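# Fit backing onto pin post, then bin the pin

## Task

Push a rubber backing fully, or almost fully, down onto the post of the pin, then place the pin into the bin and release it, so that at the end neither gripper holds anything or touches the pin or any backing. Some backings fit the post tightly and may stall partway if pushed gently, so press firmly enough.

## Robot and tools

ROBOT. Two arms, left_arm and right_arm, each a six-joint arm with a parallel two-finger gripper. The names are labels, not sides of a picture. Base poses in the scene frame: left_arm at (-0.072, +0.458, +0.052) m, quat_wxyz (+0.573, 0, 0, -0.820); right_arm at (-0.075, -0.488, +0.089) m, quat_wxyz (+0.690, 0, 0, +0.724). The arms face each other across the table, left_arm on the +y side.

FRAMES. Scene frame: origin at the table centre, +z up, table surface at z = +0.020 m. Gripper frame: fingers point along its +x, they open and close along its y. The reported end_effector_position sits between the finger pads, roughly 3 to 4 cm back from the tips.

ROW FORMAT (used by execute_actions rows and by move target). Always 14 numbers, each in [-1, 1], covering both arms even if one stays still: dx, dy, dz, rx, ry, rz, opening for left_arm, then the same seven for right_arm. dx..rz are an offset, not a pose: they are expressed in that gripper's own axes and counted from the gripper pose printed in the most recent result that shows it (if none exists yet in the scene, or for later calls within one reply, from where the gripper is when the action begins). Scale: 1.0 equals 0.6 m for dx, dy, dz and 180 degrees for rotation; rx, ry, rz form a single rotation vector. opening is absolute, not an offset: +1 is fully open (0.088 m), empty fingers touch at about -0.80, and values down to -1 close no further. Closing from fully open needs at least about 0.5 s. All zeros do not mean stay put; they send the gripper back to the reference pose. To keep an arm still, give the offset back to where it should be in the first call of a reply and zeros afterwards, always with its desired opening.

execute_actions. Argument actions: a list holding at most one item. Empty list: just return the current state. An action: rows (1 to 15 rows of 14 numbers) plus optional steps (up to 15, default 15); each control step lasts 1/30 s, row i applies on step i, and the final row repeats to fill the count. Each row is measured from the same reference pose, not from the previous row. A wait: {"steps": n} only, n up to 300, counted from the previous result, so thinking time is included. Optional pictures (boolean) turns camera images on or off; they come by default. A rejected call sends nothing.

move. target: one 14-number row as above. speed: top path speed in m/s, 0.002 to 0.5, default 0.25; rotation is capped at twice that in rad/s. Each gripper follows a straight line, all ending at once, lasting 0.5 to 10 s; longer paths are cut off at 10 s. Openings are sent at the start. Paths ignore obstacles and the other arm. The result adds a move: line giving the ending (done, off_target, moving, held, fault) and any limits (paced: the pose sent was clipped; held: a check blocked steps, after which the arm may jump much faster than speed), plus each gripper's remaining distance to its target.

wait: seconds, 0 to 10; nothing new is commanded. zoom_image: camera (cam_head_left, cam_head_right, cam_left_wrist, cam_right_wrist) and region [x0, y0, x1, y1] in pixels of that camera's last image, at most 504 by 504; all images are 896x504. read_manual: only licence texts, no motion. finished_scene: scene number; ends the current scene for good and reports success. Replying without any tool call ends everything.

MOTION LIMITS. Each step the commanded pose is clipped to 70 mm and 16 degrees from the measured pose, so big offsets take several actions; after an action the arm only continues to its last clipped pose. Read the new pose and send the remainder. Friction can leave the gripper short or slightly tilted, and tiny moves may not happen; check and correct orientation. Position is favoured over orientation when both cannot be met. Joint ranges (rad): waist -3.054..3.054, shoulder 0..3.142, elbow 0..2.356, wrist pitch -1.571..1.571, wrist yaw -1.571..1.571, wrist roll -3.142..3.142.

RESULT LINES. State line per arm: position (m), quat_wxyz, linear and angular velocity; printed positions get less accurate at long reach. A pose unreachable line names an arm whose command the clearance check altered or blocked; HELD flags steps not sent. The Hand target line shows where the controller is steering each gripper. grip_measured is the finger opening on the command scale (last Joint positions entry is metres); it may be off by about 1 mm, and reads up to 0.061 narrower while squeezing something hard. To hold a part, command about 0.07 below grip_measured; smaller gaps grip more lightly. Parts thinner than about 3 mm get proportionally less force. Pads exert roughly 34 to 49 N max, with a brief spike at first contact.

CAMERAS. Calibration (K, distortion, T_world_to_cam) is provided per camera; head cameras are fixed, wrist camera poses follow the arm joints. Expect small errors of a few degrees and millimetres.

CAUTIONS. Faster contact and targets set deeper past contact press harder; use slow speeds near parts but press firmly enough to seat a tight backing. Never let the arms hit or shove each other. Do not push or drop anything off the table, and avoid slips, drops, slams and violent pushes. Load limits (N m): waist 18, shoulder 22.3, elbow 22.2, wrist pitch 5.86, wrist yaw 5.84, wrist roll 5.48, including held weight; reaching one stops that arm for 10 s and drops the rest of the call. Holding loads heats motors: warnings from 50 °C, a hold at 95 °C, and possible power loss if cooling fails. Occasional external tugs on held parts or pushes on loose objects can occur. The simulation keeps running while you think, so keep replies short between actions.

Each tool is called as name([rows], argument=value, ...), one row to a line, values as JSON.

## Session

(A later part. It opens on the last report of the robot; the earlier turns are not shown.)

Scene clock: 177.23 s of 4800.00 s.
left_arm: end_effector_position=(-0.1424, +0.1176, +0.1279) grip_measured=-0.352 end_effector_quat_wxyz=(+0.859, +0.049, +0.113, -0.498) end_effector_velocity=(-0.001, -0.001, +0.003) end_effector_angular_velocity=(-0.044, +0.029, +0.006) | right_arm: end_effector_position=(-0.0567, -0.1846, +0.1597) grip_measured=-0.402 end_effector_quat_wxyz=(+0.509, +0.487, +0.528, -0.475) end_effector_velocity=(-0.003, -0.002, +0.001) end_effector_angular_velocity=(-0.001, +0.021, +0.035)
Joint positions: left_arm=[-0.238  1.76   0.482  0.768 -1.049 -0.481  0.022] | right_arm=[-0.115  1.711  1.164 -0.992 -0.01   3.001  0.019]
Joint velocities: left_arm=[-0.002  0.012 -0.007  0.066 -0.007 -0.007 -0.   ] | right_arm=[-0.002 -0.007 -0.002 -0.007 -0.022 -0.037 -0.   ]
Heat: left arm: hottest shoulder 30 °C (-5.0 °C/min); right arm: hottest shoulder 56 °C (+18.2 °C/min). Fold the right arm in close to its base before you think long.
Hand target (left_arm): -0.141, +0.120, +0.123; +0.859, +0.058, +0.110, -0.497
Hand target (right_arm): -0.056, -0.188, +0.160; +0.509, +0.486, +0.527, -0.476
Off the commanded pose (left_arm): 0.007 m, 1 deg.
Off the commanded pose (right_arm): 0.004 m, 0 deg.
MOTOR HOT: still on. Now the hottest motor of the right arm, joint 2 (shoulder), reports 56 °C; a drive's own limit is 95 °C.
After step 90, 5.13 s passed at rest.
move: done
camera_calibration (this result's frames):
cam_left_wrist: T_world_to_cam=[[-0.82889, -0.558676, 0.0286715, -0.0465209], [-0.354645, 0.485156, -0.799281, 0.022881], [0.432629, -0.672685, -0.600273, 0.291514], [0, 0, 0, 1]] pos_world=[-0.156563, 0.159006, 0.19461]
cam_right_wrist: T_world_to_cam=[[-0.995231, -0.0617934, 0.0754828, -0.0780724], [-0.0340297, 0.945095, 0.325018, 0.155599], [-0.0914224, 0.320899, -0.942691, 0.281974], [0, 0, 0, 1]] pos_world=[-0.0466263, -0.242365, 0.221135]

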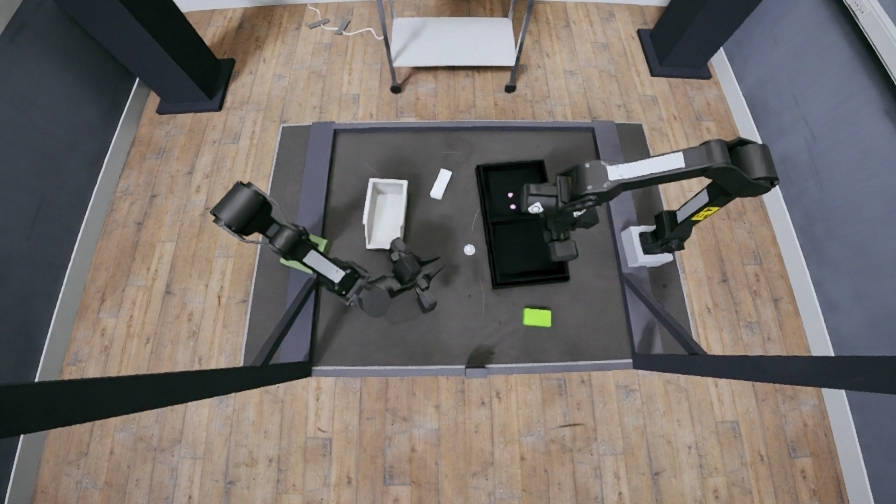

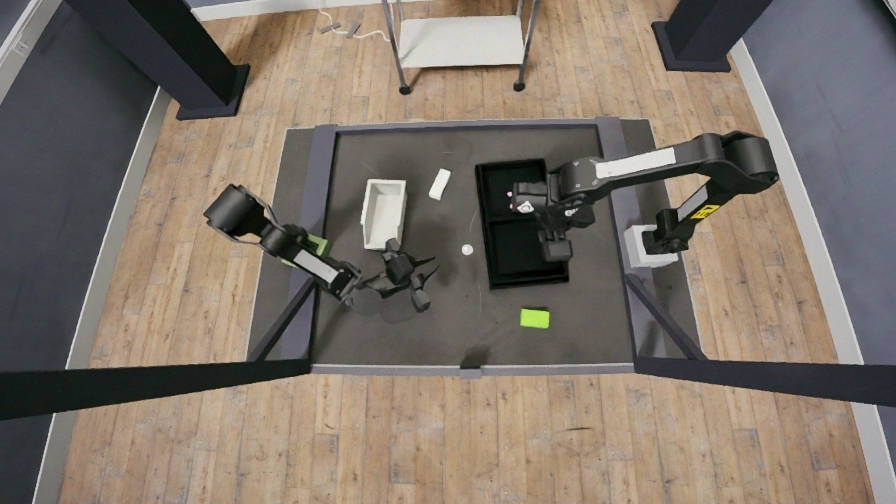

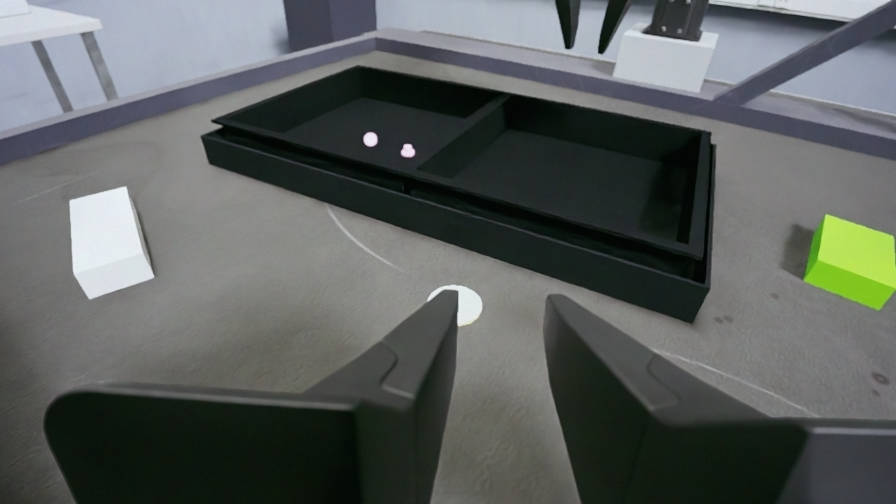

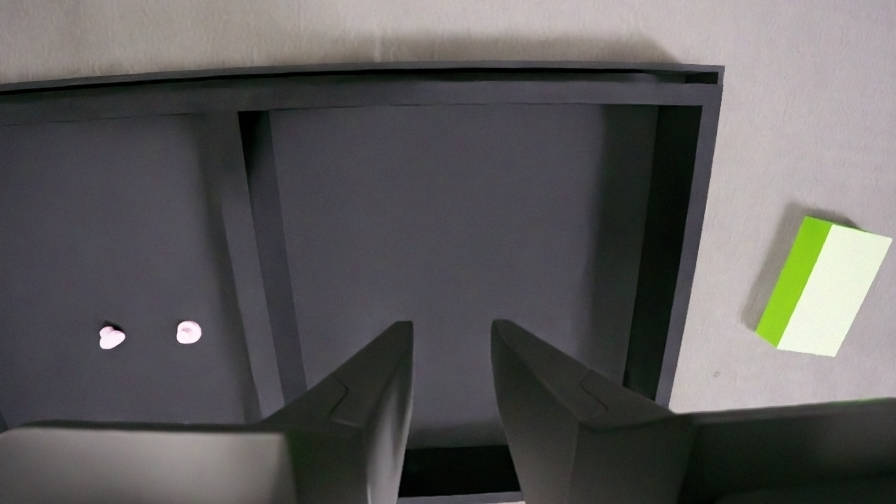

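move(target=[0.03,0.035,-0.05,0,0,0,0.2,0,0,0,0,0,0,-0.4])

zoom_image(camera="cam_left_wrist", region=[420,190,580,330])

Scene clock: 179.83 s of 4800.00 s.
left_arm: end_effector_position=(-0.1222, +0.1166, +0.0984) grip_measured=+0.197 end_effector_quat_wxyz=(+0.859, +0.040, +0.115, -0.498) end_effector_velocity=(-0.002, -0.001, -0.005) end_effector_angular_velocity=(-0.002, +0.008, -0.019) | right_arm: end_effector_position=(-0.0567, -0.1847, +0.1598) grip_measured=-0.402 end_effector_quat_wxyz=(+0.509, +0.487, +0.528, -0.475) end_effector_velocity=(-0.001, -0.002, +0.000) end_effector_angular_velocity=(-0.007, +0.007, +0.020)
Joint positions: left_arm=[-0.168  1.916  0.412  1.058 -0.987 -0.427  0.049] | right_arm=[-0.115  1.711  1.164 -0.992 -0.01   3.001  0.019]
Joint velocities: left_arm=[ 0.002  0.032 -0.007  0.051  0.022  0.007  0.   ] | right_arm=[-0.002 -0.002 -0.002 -0.007 -0.007 -0.022 -0.   ]
Heat: left arm: hottest shoulder 30 °C (-5.1 °C/min); right arm: hottest shoulder 55 °C (+17.3 °C/min). Fold the right arm in close to its base before you think long.
Hand target (left_arm): -0.120, +0.119, +0.094; +0.859, +0.049, +0.114, -0.497
Hand target (right_arm): -0.057, -0.185, +0.160; +0.509, +0.487, +0.528, -0.475
Off the commanded pose (left_arm): 0.006 m, 1 deg.
Off the commanded pose (right_arm): 0.000 m, 0 deg.
MOTOR HOT: still on. Now the hottest motor of the right arm, joint 2 (shoulder), reports 55 °C; a drive's own limit is 95 °C.
move: done
camera_calibration (this result's frames):
cam_left_wrist: T_world_to_cam=[[-0.827372, -0.559764, 0.0460424, -0.0308545], [-0.365214, 0.473906, -0.801269, 0.00718033], [0.426701, -0.679763, -0.596531, 0.264187], [0, 0, 0, 1]] pos_world=[-0.135635, 0.15891, 0.16477]
cam_right_wrist: T_world_to_cam=[[-0.995208, -0.0621731, 0.0754706, -0.0781531], [-0.034394, 0.945081, 0.32502, 0.155664], [-0.0915334, 0.320867, -0.942691, 0.282007], [0, 0, 0, 1]] pos_world=[-0.0466117, -0.242461, 0.221149]

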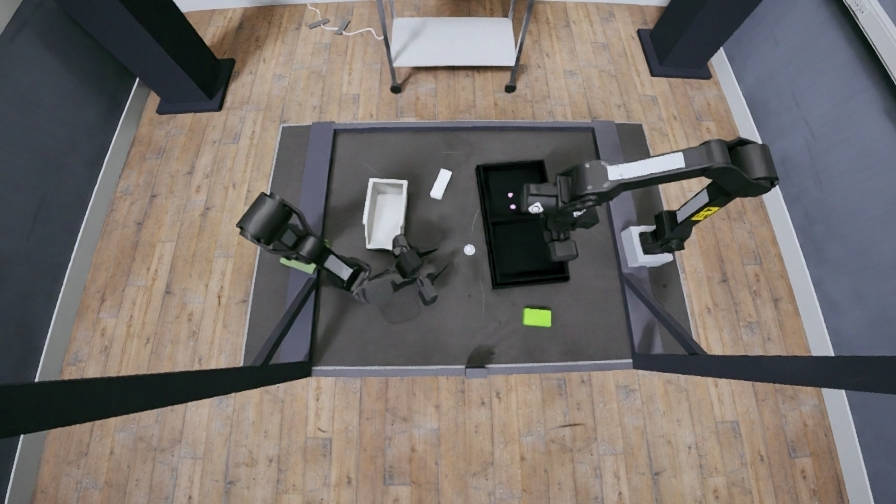

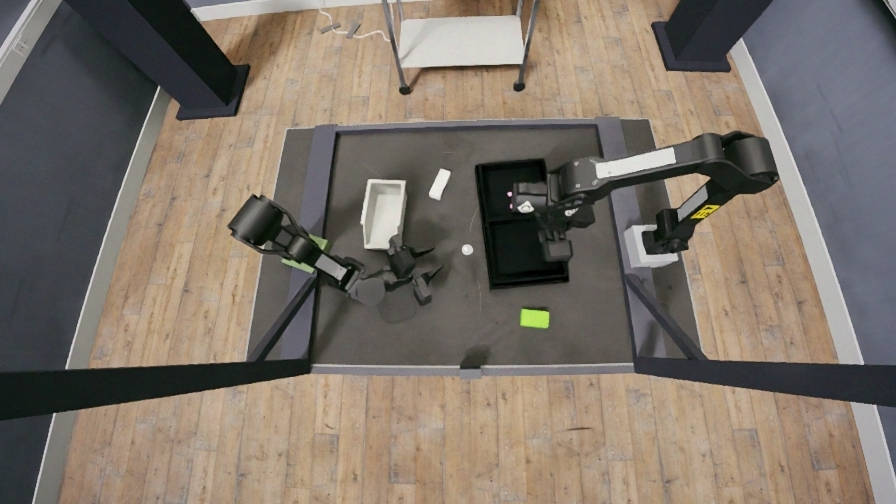

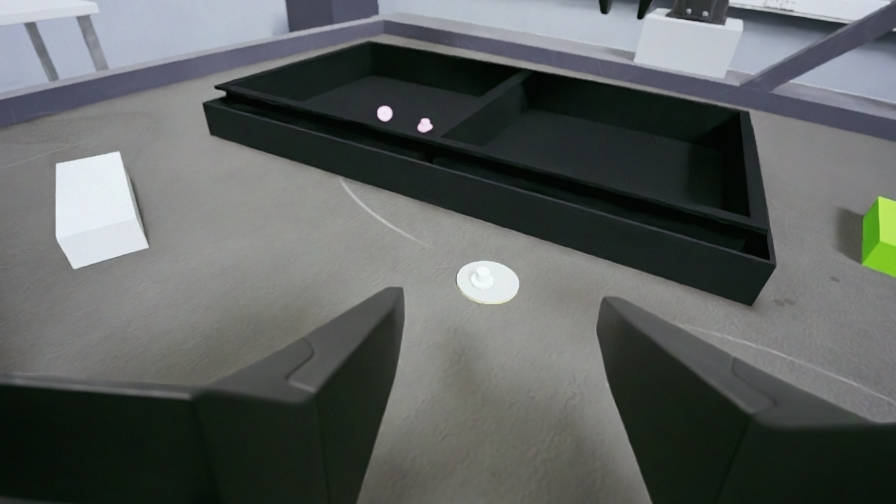

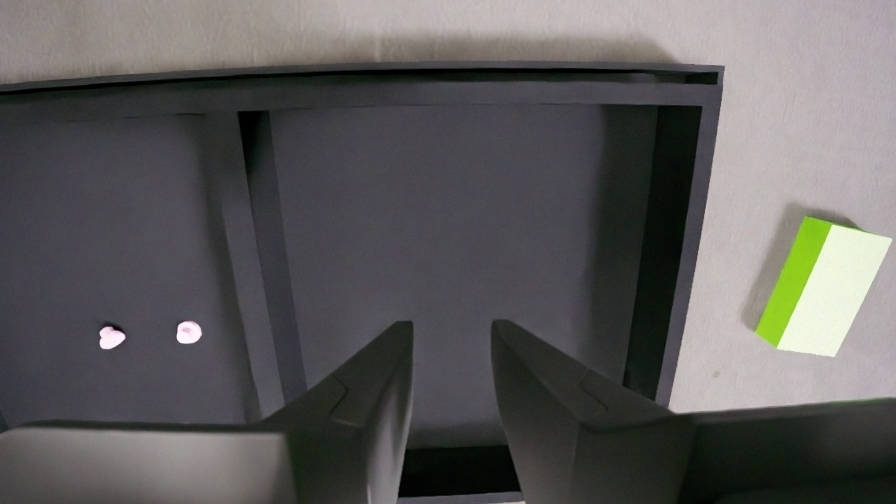

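Region (420, 190, 580, 330) of cam_left_wrist's 896x504 image, scaled by 3.150, with more detail than that image has; it fills the top 441 rows of this view, and the rest is white.

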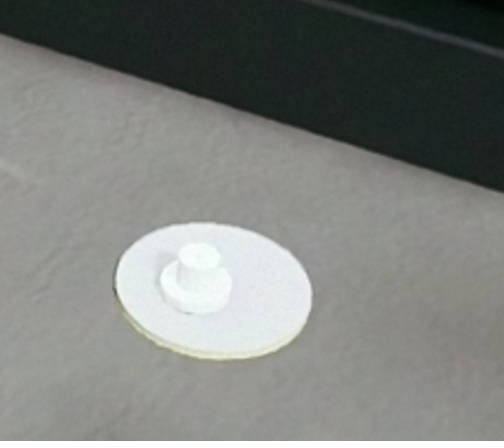

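move(target=[0.09,-0.09,0.0,0,0,0.1,0.4,0,0,0,0,0,0,-0.4])

Scene clock: 187.23 s of 4800.00 s.
left_arm: end_effector_position=(-0.1442, +0.0459, +0.0917) grip_measured=+0.398 end_effector_quat_wxyz=(+0.924, +0.057, +0.105, -0.362) end_effector_velocity=(+0.001, +0.002, +0.002) end_effector_angular_velocity=(-0.000, +0.001, +0.031) | right_arm: end_effector_position=(-0.0567, -0.1847, +0.1598) grip_measured=-0.402 end_effector_quat_wxyz=(+0.509, +0.487, +0.528, -0.475) end_effector_velocity=(+0.001, -0.006, -0.000) end_effector_angular_velocity=(-0.022, -0.007, +0.019)
Joint positions: left_arm=[-0.171  2.141  0.984  0.321 -1.248 -0.779  0.058] | right_arm=[-0.115  1.711  1.164 -0.992 -0.01   3.001  0.019]
Joint velocities: left_arm=[-0.002 -0.002  0.032 -0.11  -0.022 -0.081  0.   ] | right_arm=[-0.002 -0.002 -0.002 -0.022  0.007 -0.022 -0.   ]
Heat: left arm: hottest shoulder 30 °C (-5.1 °C/min); right arm: hottest shoulder 52 °C (+12.2 °C/min). Fold the right arm in close to its base before you think long.
Hand target (left_arm): -0.144, +0.044, +0.089; +0.926, +0.057, +0.105, -0.359
Hand target (right_arm): -0.057, -0.185, +0.160; +0.509, +0.487, +0.528, -0.475
Off the commanded pose (left_arm): 0.004 m, 1 deg.
Off the commanded pose (right_arm): 0.000 m, 0 deg.
MOTOR HOT: still on. Now the hottest motor of the right arm, joint 2 (shoulder), reports 52 °C; a drive's own limit is 95 °C.
After step 90, 3.10 s passed at rest.
move: done
camera_calibration (this result's frames):
cam_left_wrist: T_world_to_cam=[[-0.62893, -0.776931, -0.0287198, -0.0428647], [-0.444805, 0.389878, -0.806315, 0.020089], [0.637648, -0.494341, -0.590789, 0.242887], [0, 0, 0, 1]] pos_world=[-0.172899, 0.0789335, 0.158462]
cam_right_wrist: T_world_to_cam=[[-0.995208, -0.0621731, 0.0754706, -0.0781531], [-0.034394, 0.945081, 0.32502, 0.155664], [-0.0915334, 0.320867, -0.942691, 0.282007], [0, 0, 0, 1]] pos_world=[-0.0466117, -0.242461, 0.221149]

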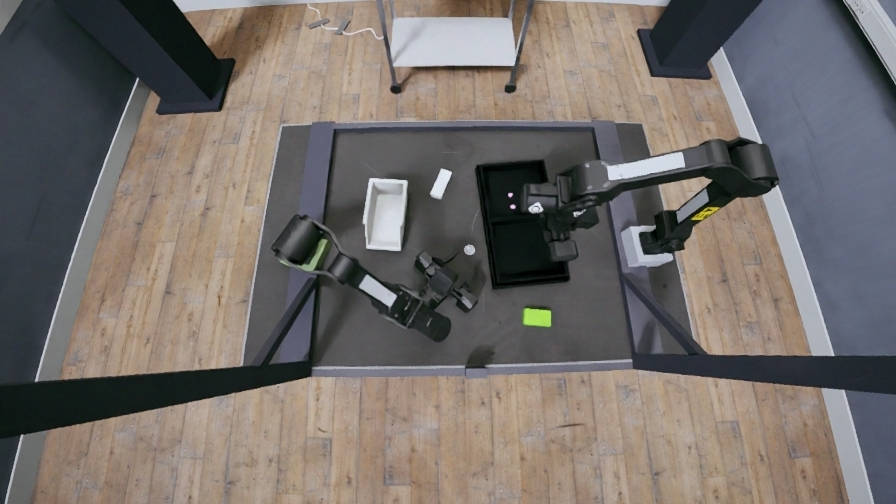

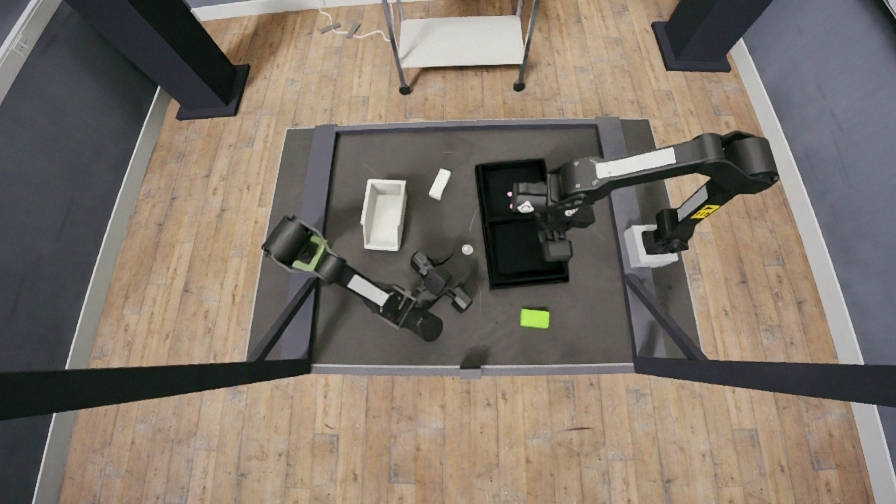

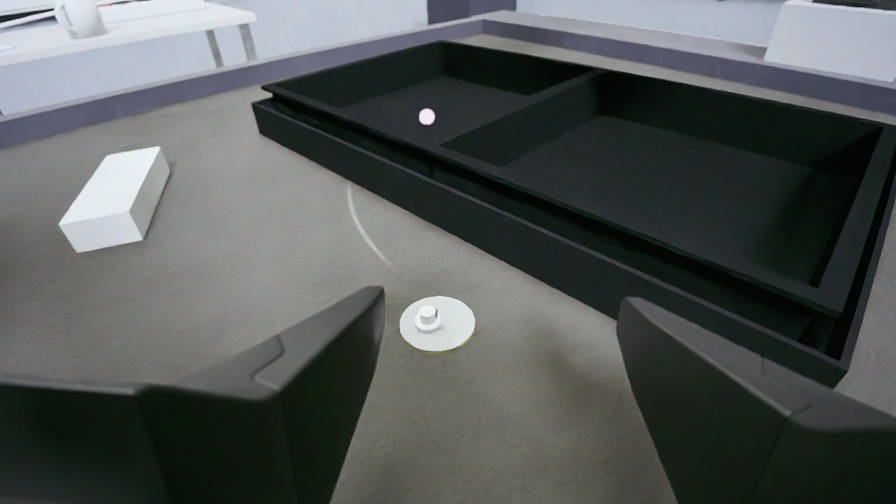

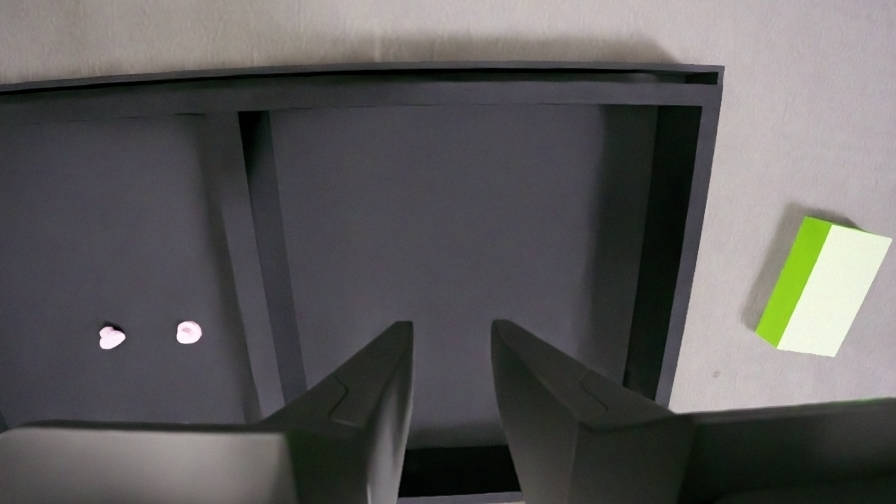

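zoom_image(camera="cam_left_wrist", region=[395,280,485,360])

Region (395, 280, 485, 360) of cam_left_wrist's 896x504 image, scaled by 5.600, with more detail than that image has.

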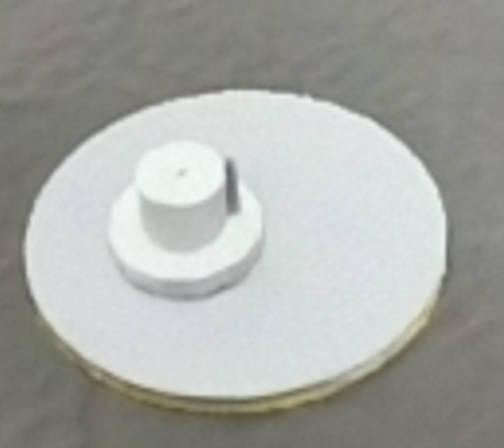

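move(target=[-0.03,0.2,0.088,0.022,-0.075,-0.261,0.2,0.105,0.005,-0.32,0,0,0,-0.4], speed=0.2)

Scene clock: 216.47 s of 4800.00 s.
left_arm: end_effector_position=(-0.0673, +0.1328, +0.1468) grip_measured=+0.202 end_effector_quat_wxyz=(+0.708, +0.024, +0.039, -0.705) end_effector_velocity=(-0.002, +0.001, -0.006) end_effector_angular_velocity=(+0.032, +0.011, -0.024) | right_arm: end_effector_position=(-0.0660, +0.0094, +0.1115) grip_measured=-0.402 end_effector_quat_wxyz=(+0.504, +0.491, +0.532, -0.471) end_effector_velocity=(+0.000, +0.004, +0.002) end_effector_angular_velocity=(+0.003, +0.007, +0.005)
Joint positions: left_arm=[ 0.373  1.751  0.102  1.56   0.017 -0.02   0.049] | right_arm=[-0.071  2.527  2.224 -1.221 -0.01   3.045  0.019]
Joint velocities: left_arm=[ 0.012 -0.007 -0.002 -0.037  0.037 -0.007 -0.   ] | right_arm=[-0.002  0.017  0.042 -0.022 -0.007 -0.007 -0.   ]
Heat: left arm: hottest shoulder 32 °C (+0.0 °C/min); right arm: hottest shoulder 45 °C (-5.0 °C/min).
Hand target (left_arm): -0.067, +0.135, +0.148; +0.707, +0.024, +0.036, -0.705
Hand target (right_arm): -0.067, +0.009, +0.104; +0.509, +0.487, +0.528, -0.475
Off the commanded pose (left_arm): 0.005 m, 5 deg.
Off the commanded pose (right_arm): 0.009 m, 1 deg.
MOTOR HOT: cleared. Now the hottest motor of the right arm, joint 2 (shoulder), reports 45 °C.
joint sent to its limit (left arm) — the command would take joint 4 (wrist pitch) past its upper limit, so that joint was sent only as far as its limit.
After step 90, 23.57 s passed at rest.
move: off_target (left_arm, right_arm)
camera_calibration (this result's frames):
cam_left_wrist: T_world_to_cam=[[-0.996707, -0.0746162, 0.0317363, -0.0523229], [-0.0629282, 0.464984, -0.88308, 0.0918264], [0.0511352, -0.882169, -0.468148, 0.263383], [0, 0, 0, 1]] pos_world=[-0.0598403, 0.185747, 0.206053]
cam_right_wrist: T_world_to_cam=[[-0.995127, -0.0634173, 0.0755006, -0.071723], [-0.0340806, 0.939752, 0.340155, -0.0140459], [-0.0925235, 0.335924, -0.937334, 0.17254], [0, 0, 0, 1]] pos_world=[-0.0558882, -0.0493091, 0.17192]

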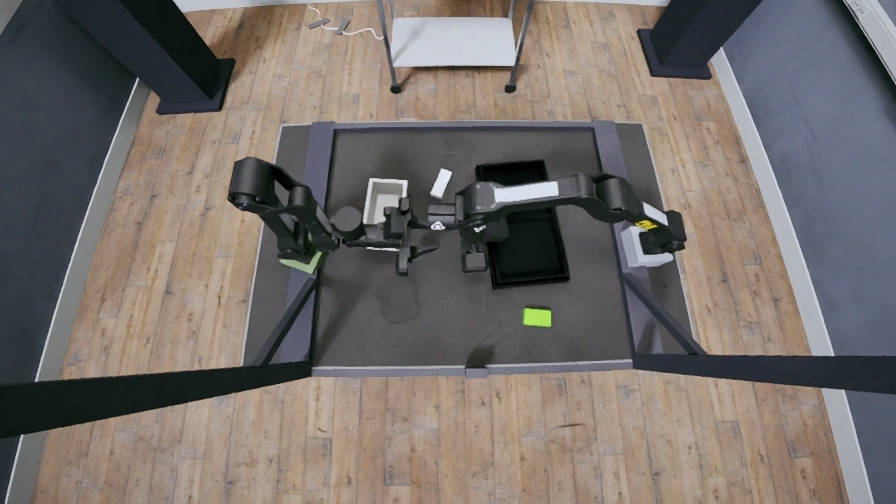

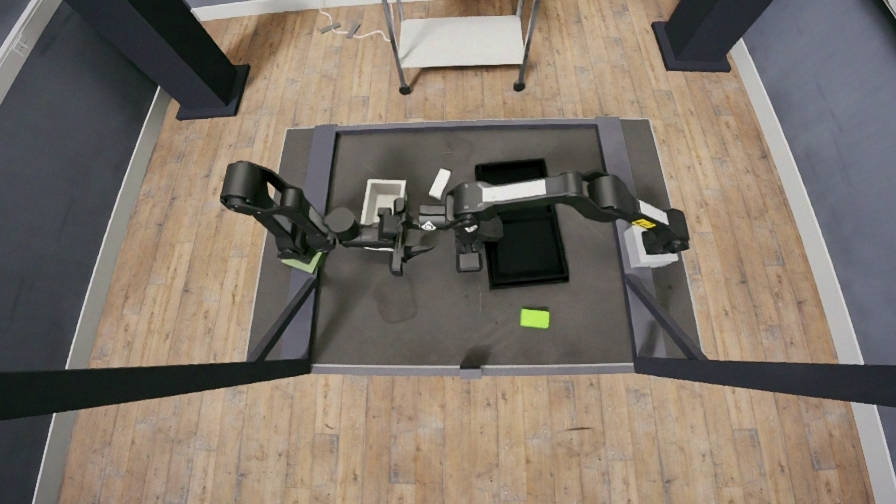

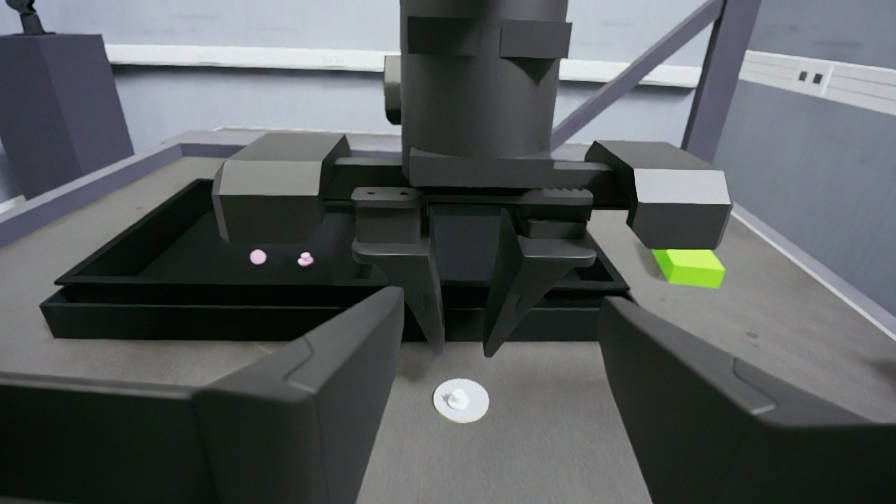

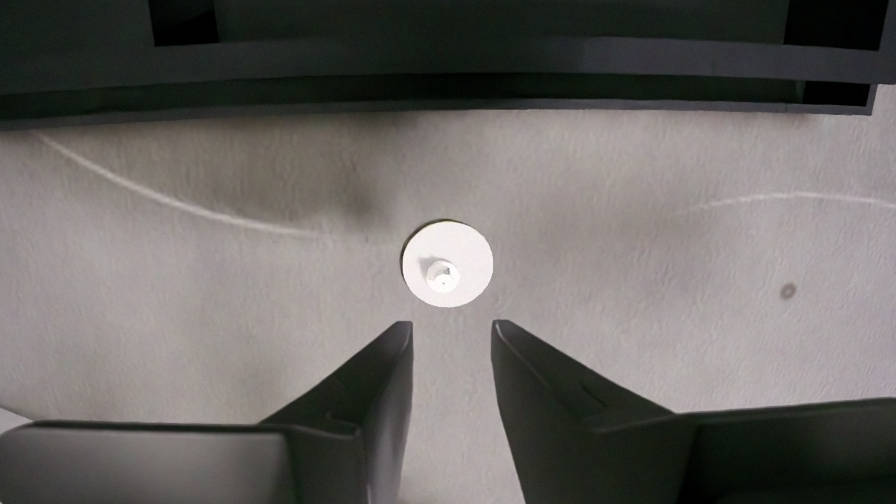

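move(target=[0,0,0,0,0,0,0.2,0.062,0.004,0.004,0,-0.01,0,-0.4], speed=0.05)

Scene clock: 219.77 s of 4800.00 s.
left_arm: end_effector_position=(-0.0670, +0.1329, +0.1468) grip_measured=+0.202 end_effector_quat_wxyz=(+0.708, +0.024, +0.039, -0.705) end_effector_velocity=(+0.002, +0.001, -0.005) end_effector_angular_velocity=(+0.022, +0.006, +0.020) | right_arm: end_effector_position=(-0.0654, +0.0128, +0.0861) grip_measured=-0.402 end_effector_quat_wxyz=(+0.506, +0.490, +0.531, -0.472) end_effector_velocity=(-0.002, +0.001, +0.001) end_effector_angular_velocity=(+0.008, +0.006, +0.025)
Joint positions: left_arm=[ 0.375  1.751  0.101  1.56   0.019 -0.019  0.049] | right_arm=[-0.072  2.568  2.202 -1.162 -0.01   3.044  0.019]
Joint velocities: left_arm=[-0.002 -0.002 -0.002 -0.022 -0.022 -0.007  0.   ] | right_arm=[ 0.002 -0.002 -0.002  0.007 -0.007 -0.022  0.   ]
Heat: left arm: hottest shoulder 31 °C (+0.0 °C/min); right arm: hottest shoulder 46 °C (-5.1 °C/min).
Hand target (left_arm): -0.067, +0.133, +0.147; +0.708, +0.024, +0.039, -0.705
Hand target (right_arm): -0.064, +0.009, +0.074; +0.513, +0.484, +0.524, -0.478
Off the commanded pose (left_arm): 0.000 m, 0 deg.
Off the commanded pose (right_arm): 0.013 m, 1 deg.
move: off_target (right_arm)
camera_calibration (this result's frames):
cam_left_wrist: T_world_to_cam=[[-0.996743, -0.0742111, 0.0315609, -0.0520733], [-0.0625837, 0.465007, -0.883092, 0.0918326], [0.0508592, -0.882191, -0.468137, 0.263455], [0, 0, 0, 1]] pos_world=[-0.0595556, 0.18585, 0.206073]
cam_right_wrist: T_world_to_cam=[[-0.995099, -0.0633922, 0.075889, -0.0689786], [-0.0344208, 0.941537, 0.335147, -0.00825245], [-0.092698, 0.330892, -0.939105, 0.147904], [0, 0, 0, 1]] pos_world=[-0.0552143, -0.0455429, 0.146897]

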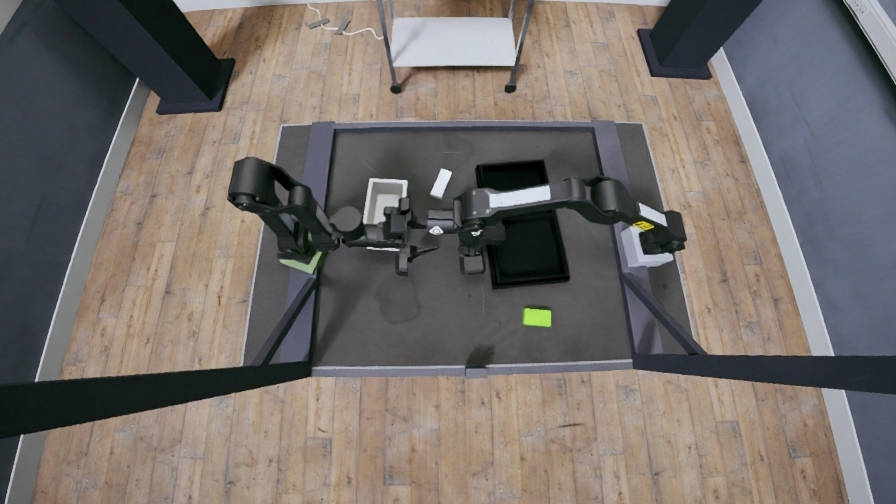

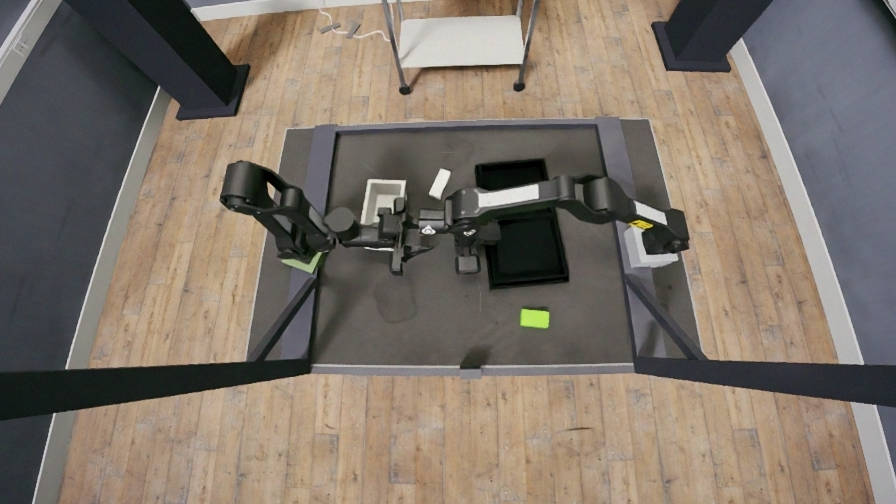

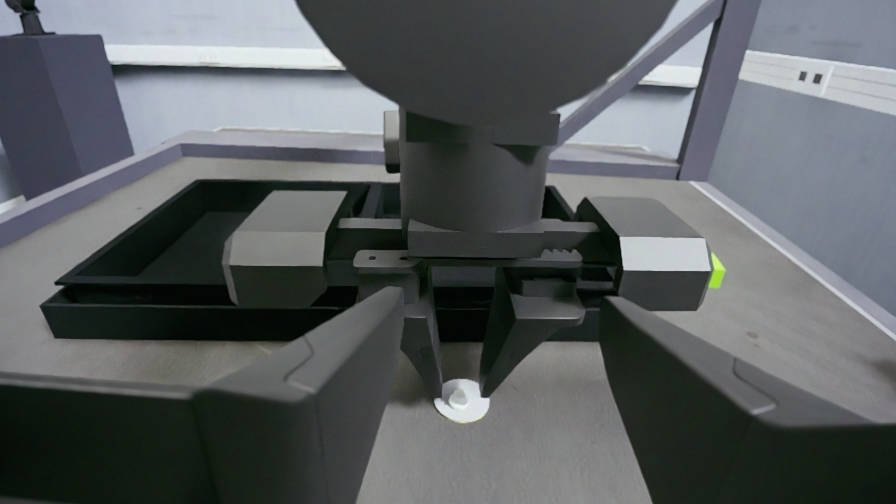

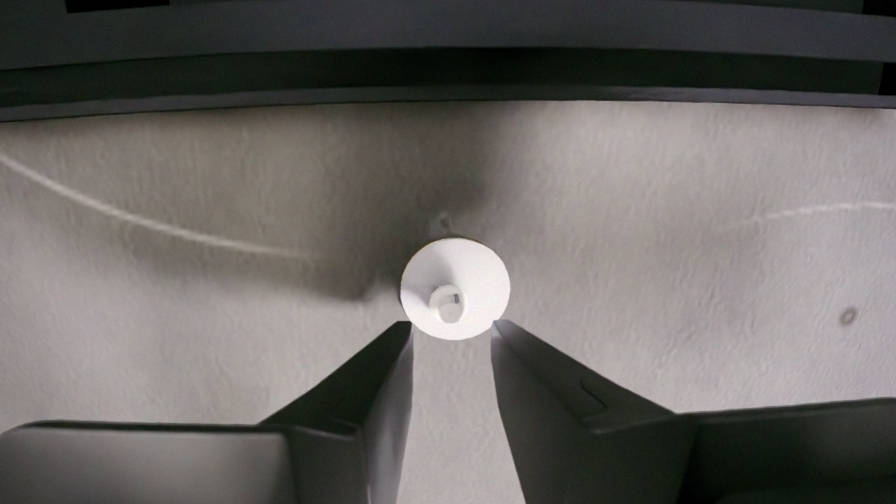

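move(target=[-0.04,0,0,0,0.03,0,0.2,0.033,0.001,0.008,0,-0.012,0,-0.4], speed=0.04)

Scene clock: 223.70 s of 4800.00 s.
left_arm: end_effector_position=(-0.0673, +0.1542, +0.1496) grip_measured=+0.202 end_effector_quat_wxyz=(+0.706, +0.054, +0.071, -0.703) end_effector_velocity=(+0.000, +0.004, -0.002) end_effector_angular_velocity=(+0.022, -0.008, +0.003) | right_arm: end_effector_position=(-0.0653, +0.0108, +0.0757) grip_measured=-0.402 end_effector_quat_wxyz=(+0.511, +0.485, +0.526, -0.477) end_effector_velocity=(+0.000, +0.002, -0.001) end_effector_angular_velocity=(+0.008, +0.007, +0.020)
Joint positions: left_arm=[ 0.377  1.429  0.054  1.198  0.023 -0.019  0.049] | right_arm=[-0.072  2.59   2.202 -1.16  -0.009  3.044  0.019]
Joint velocities: left_arm=[-0.002 -0.051 -0.007 -0.066 -0.007  0.007 -0.   ] | right_arm=[-0.002  0.002  0.002  0.007 -0.007 -0.022  0.   ]
Heat: left arm: hottest shoulder 31 °C (+0.0 °C/min); right arm: hottest shoulder 47 °C (-5.1 °C/min).
Hand target (left_arm): -0.067, +0.157, +0.148; +0.706, +0.057, +0.072, -0.703
Hand target (right_arm): -0.065, +0.009, +0.066; +0.516, +0.481, +0.521, -0.481
Off the commanded pose (left_arm): 0.003 m, 0 deg.
Off the commanded pose (right_arm): 0.010 m, 1 deg.
move: off_target (right_arm)
camera_calibration (this result's frames):
cam_left_wrist: T_world_to_cam=[[-0.996746, -0.0757199, 0.027622, -0.050022], [-0.0643521, 0.54127, -0.838383, 0.0658102], [0.0485314, -0.837433, -0.544382, 0.287878], [0, 0, 0, 1]] pos_world=[-0.0595953, 0.20167, 0.213271]
cam_right_wrist: T_world_to_cam=[[-0.995124, -0.0618521, 0.0768259, -0.0683361], [-0.0344979, 0.948004, 0.316383, -0.00151011], [-0.0924002, 0.31219, -0.945515, 0.139491], [0, 0, 0, 1]] pos_world=[-0.055166, -0.0463429, 0.137619]

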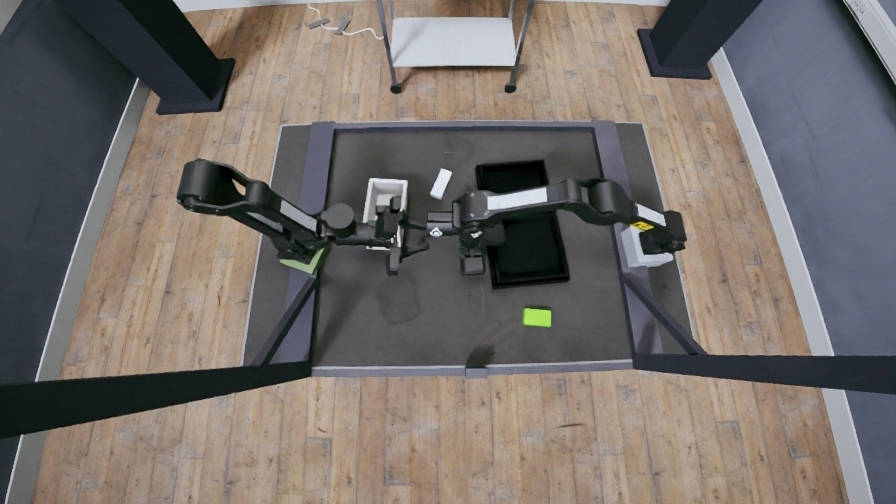

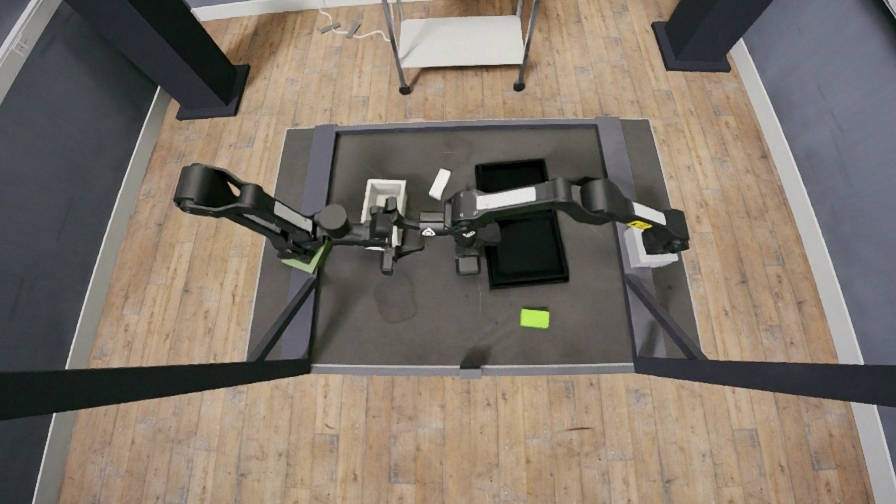

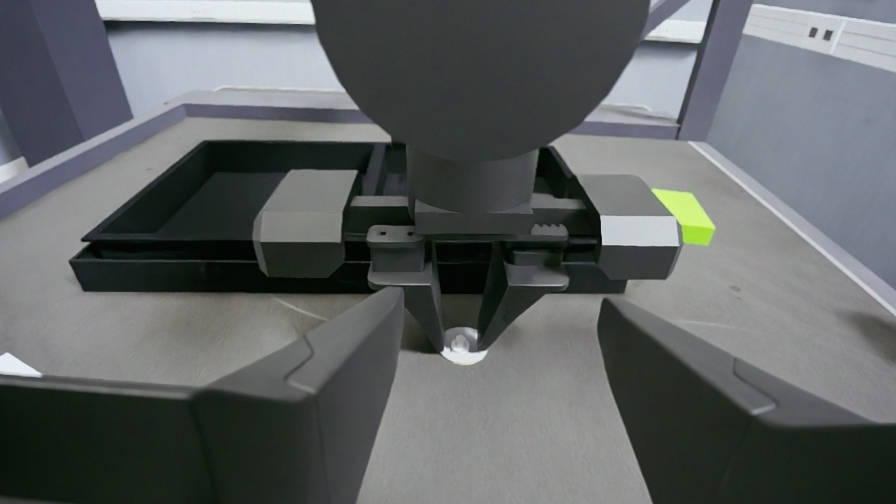

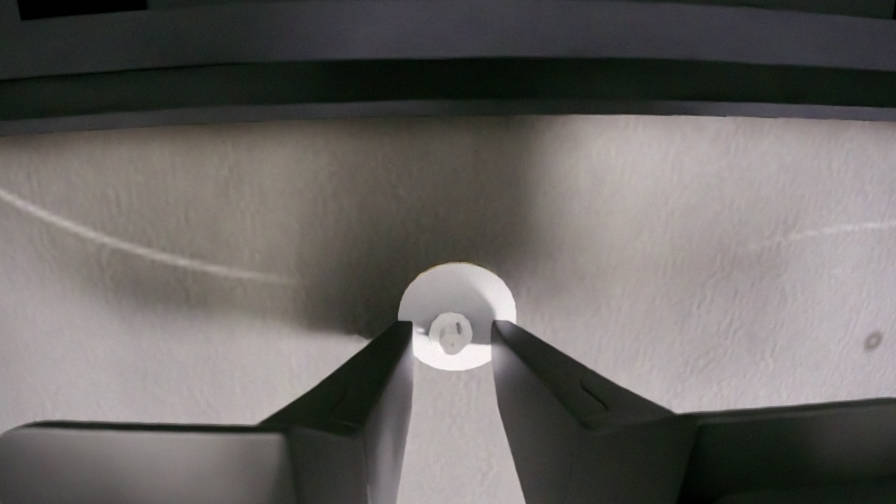

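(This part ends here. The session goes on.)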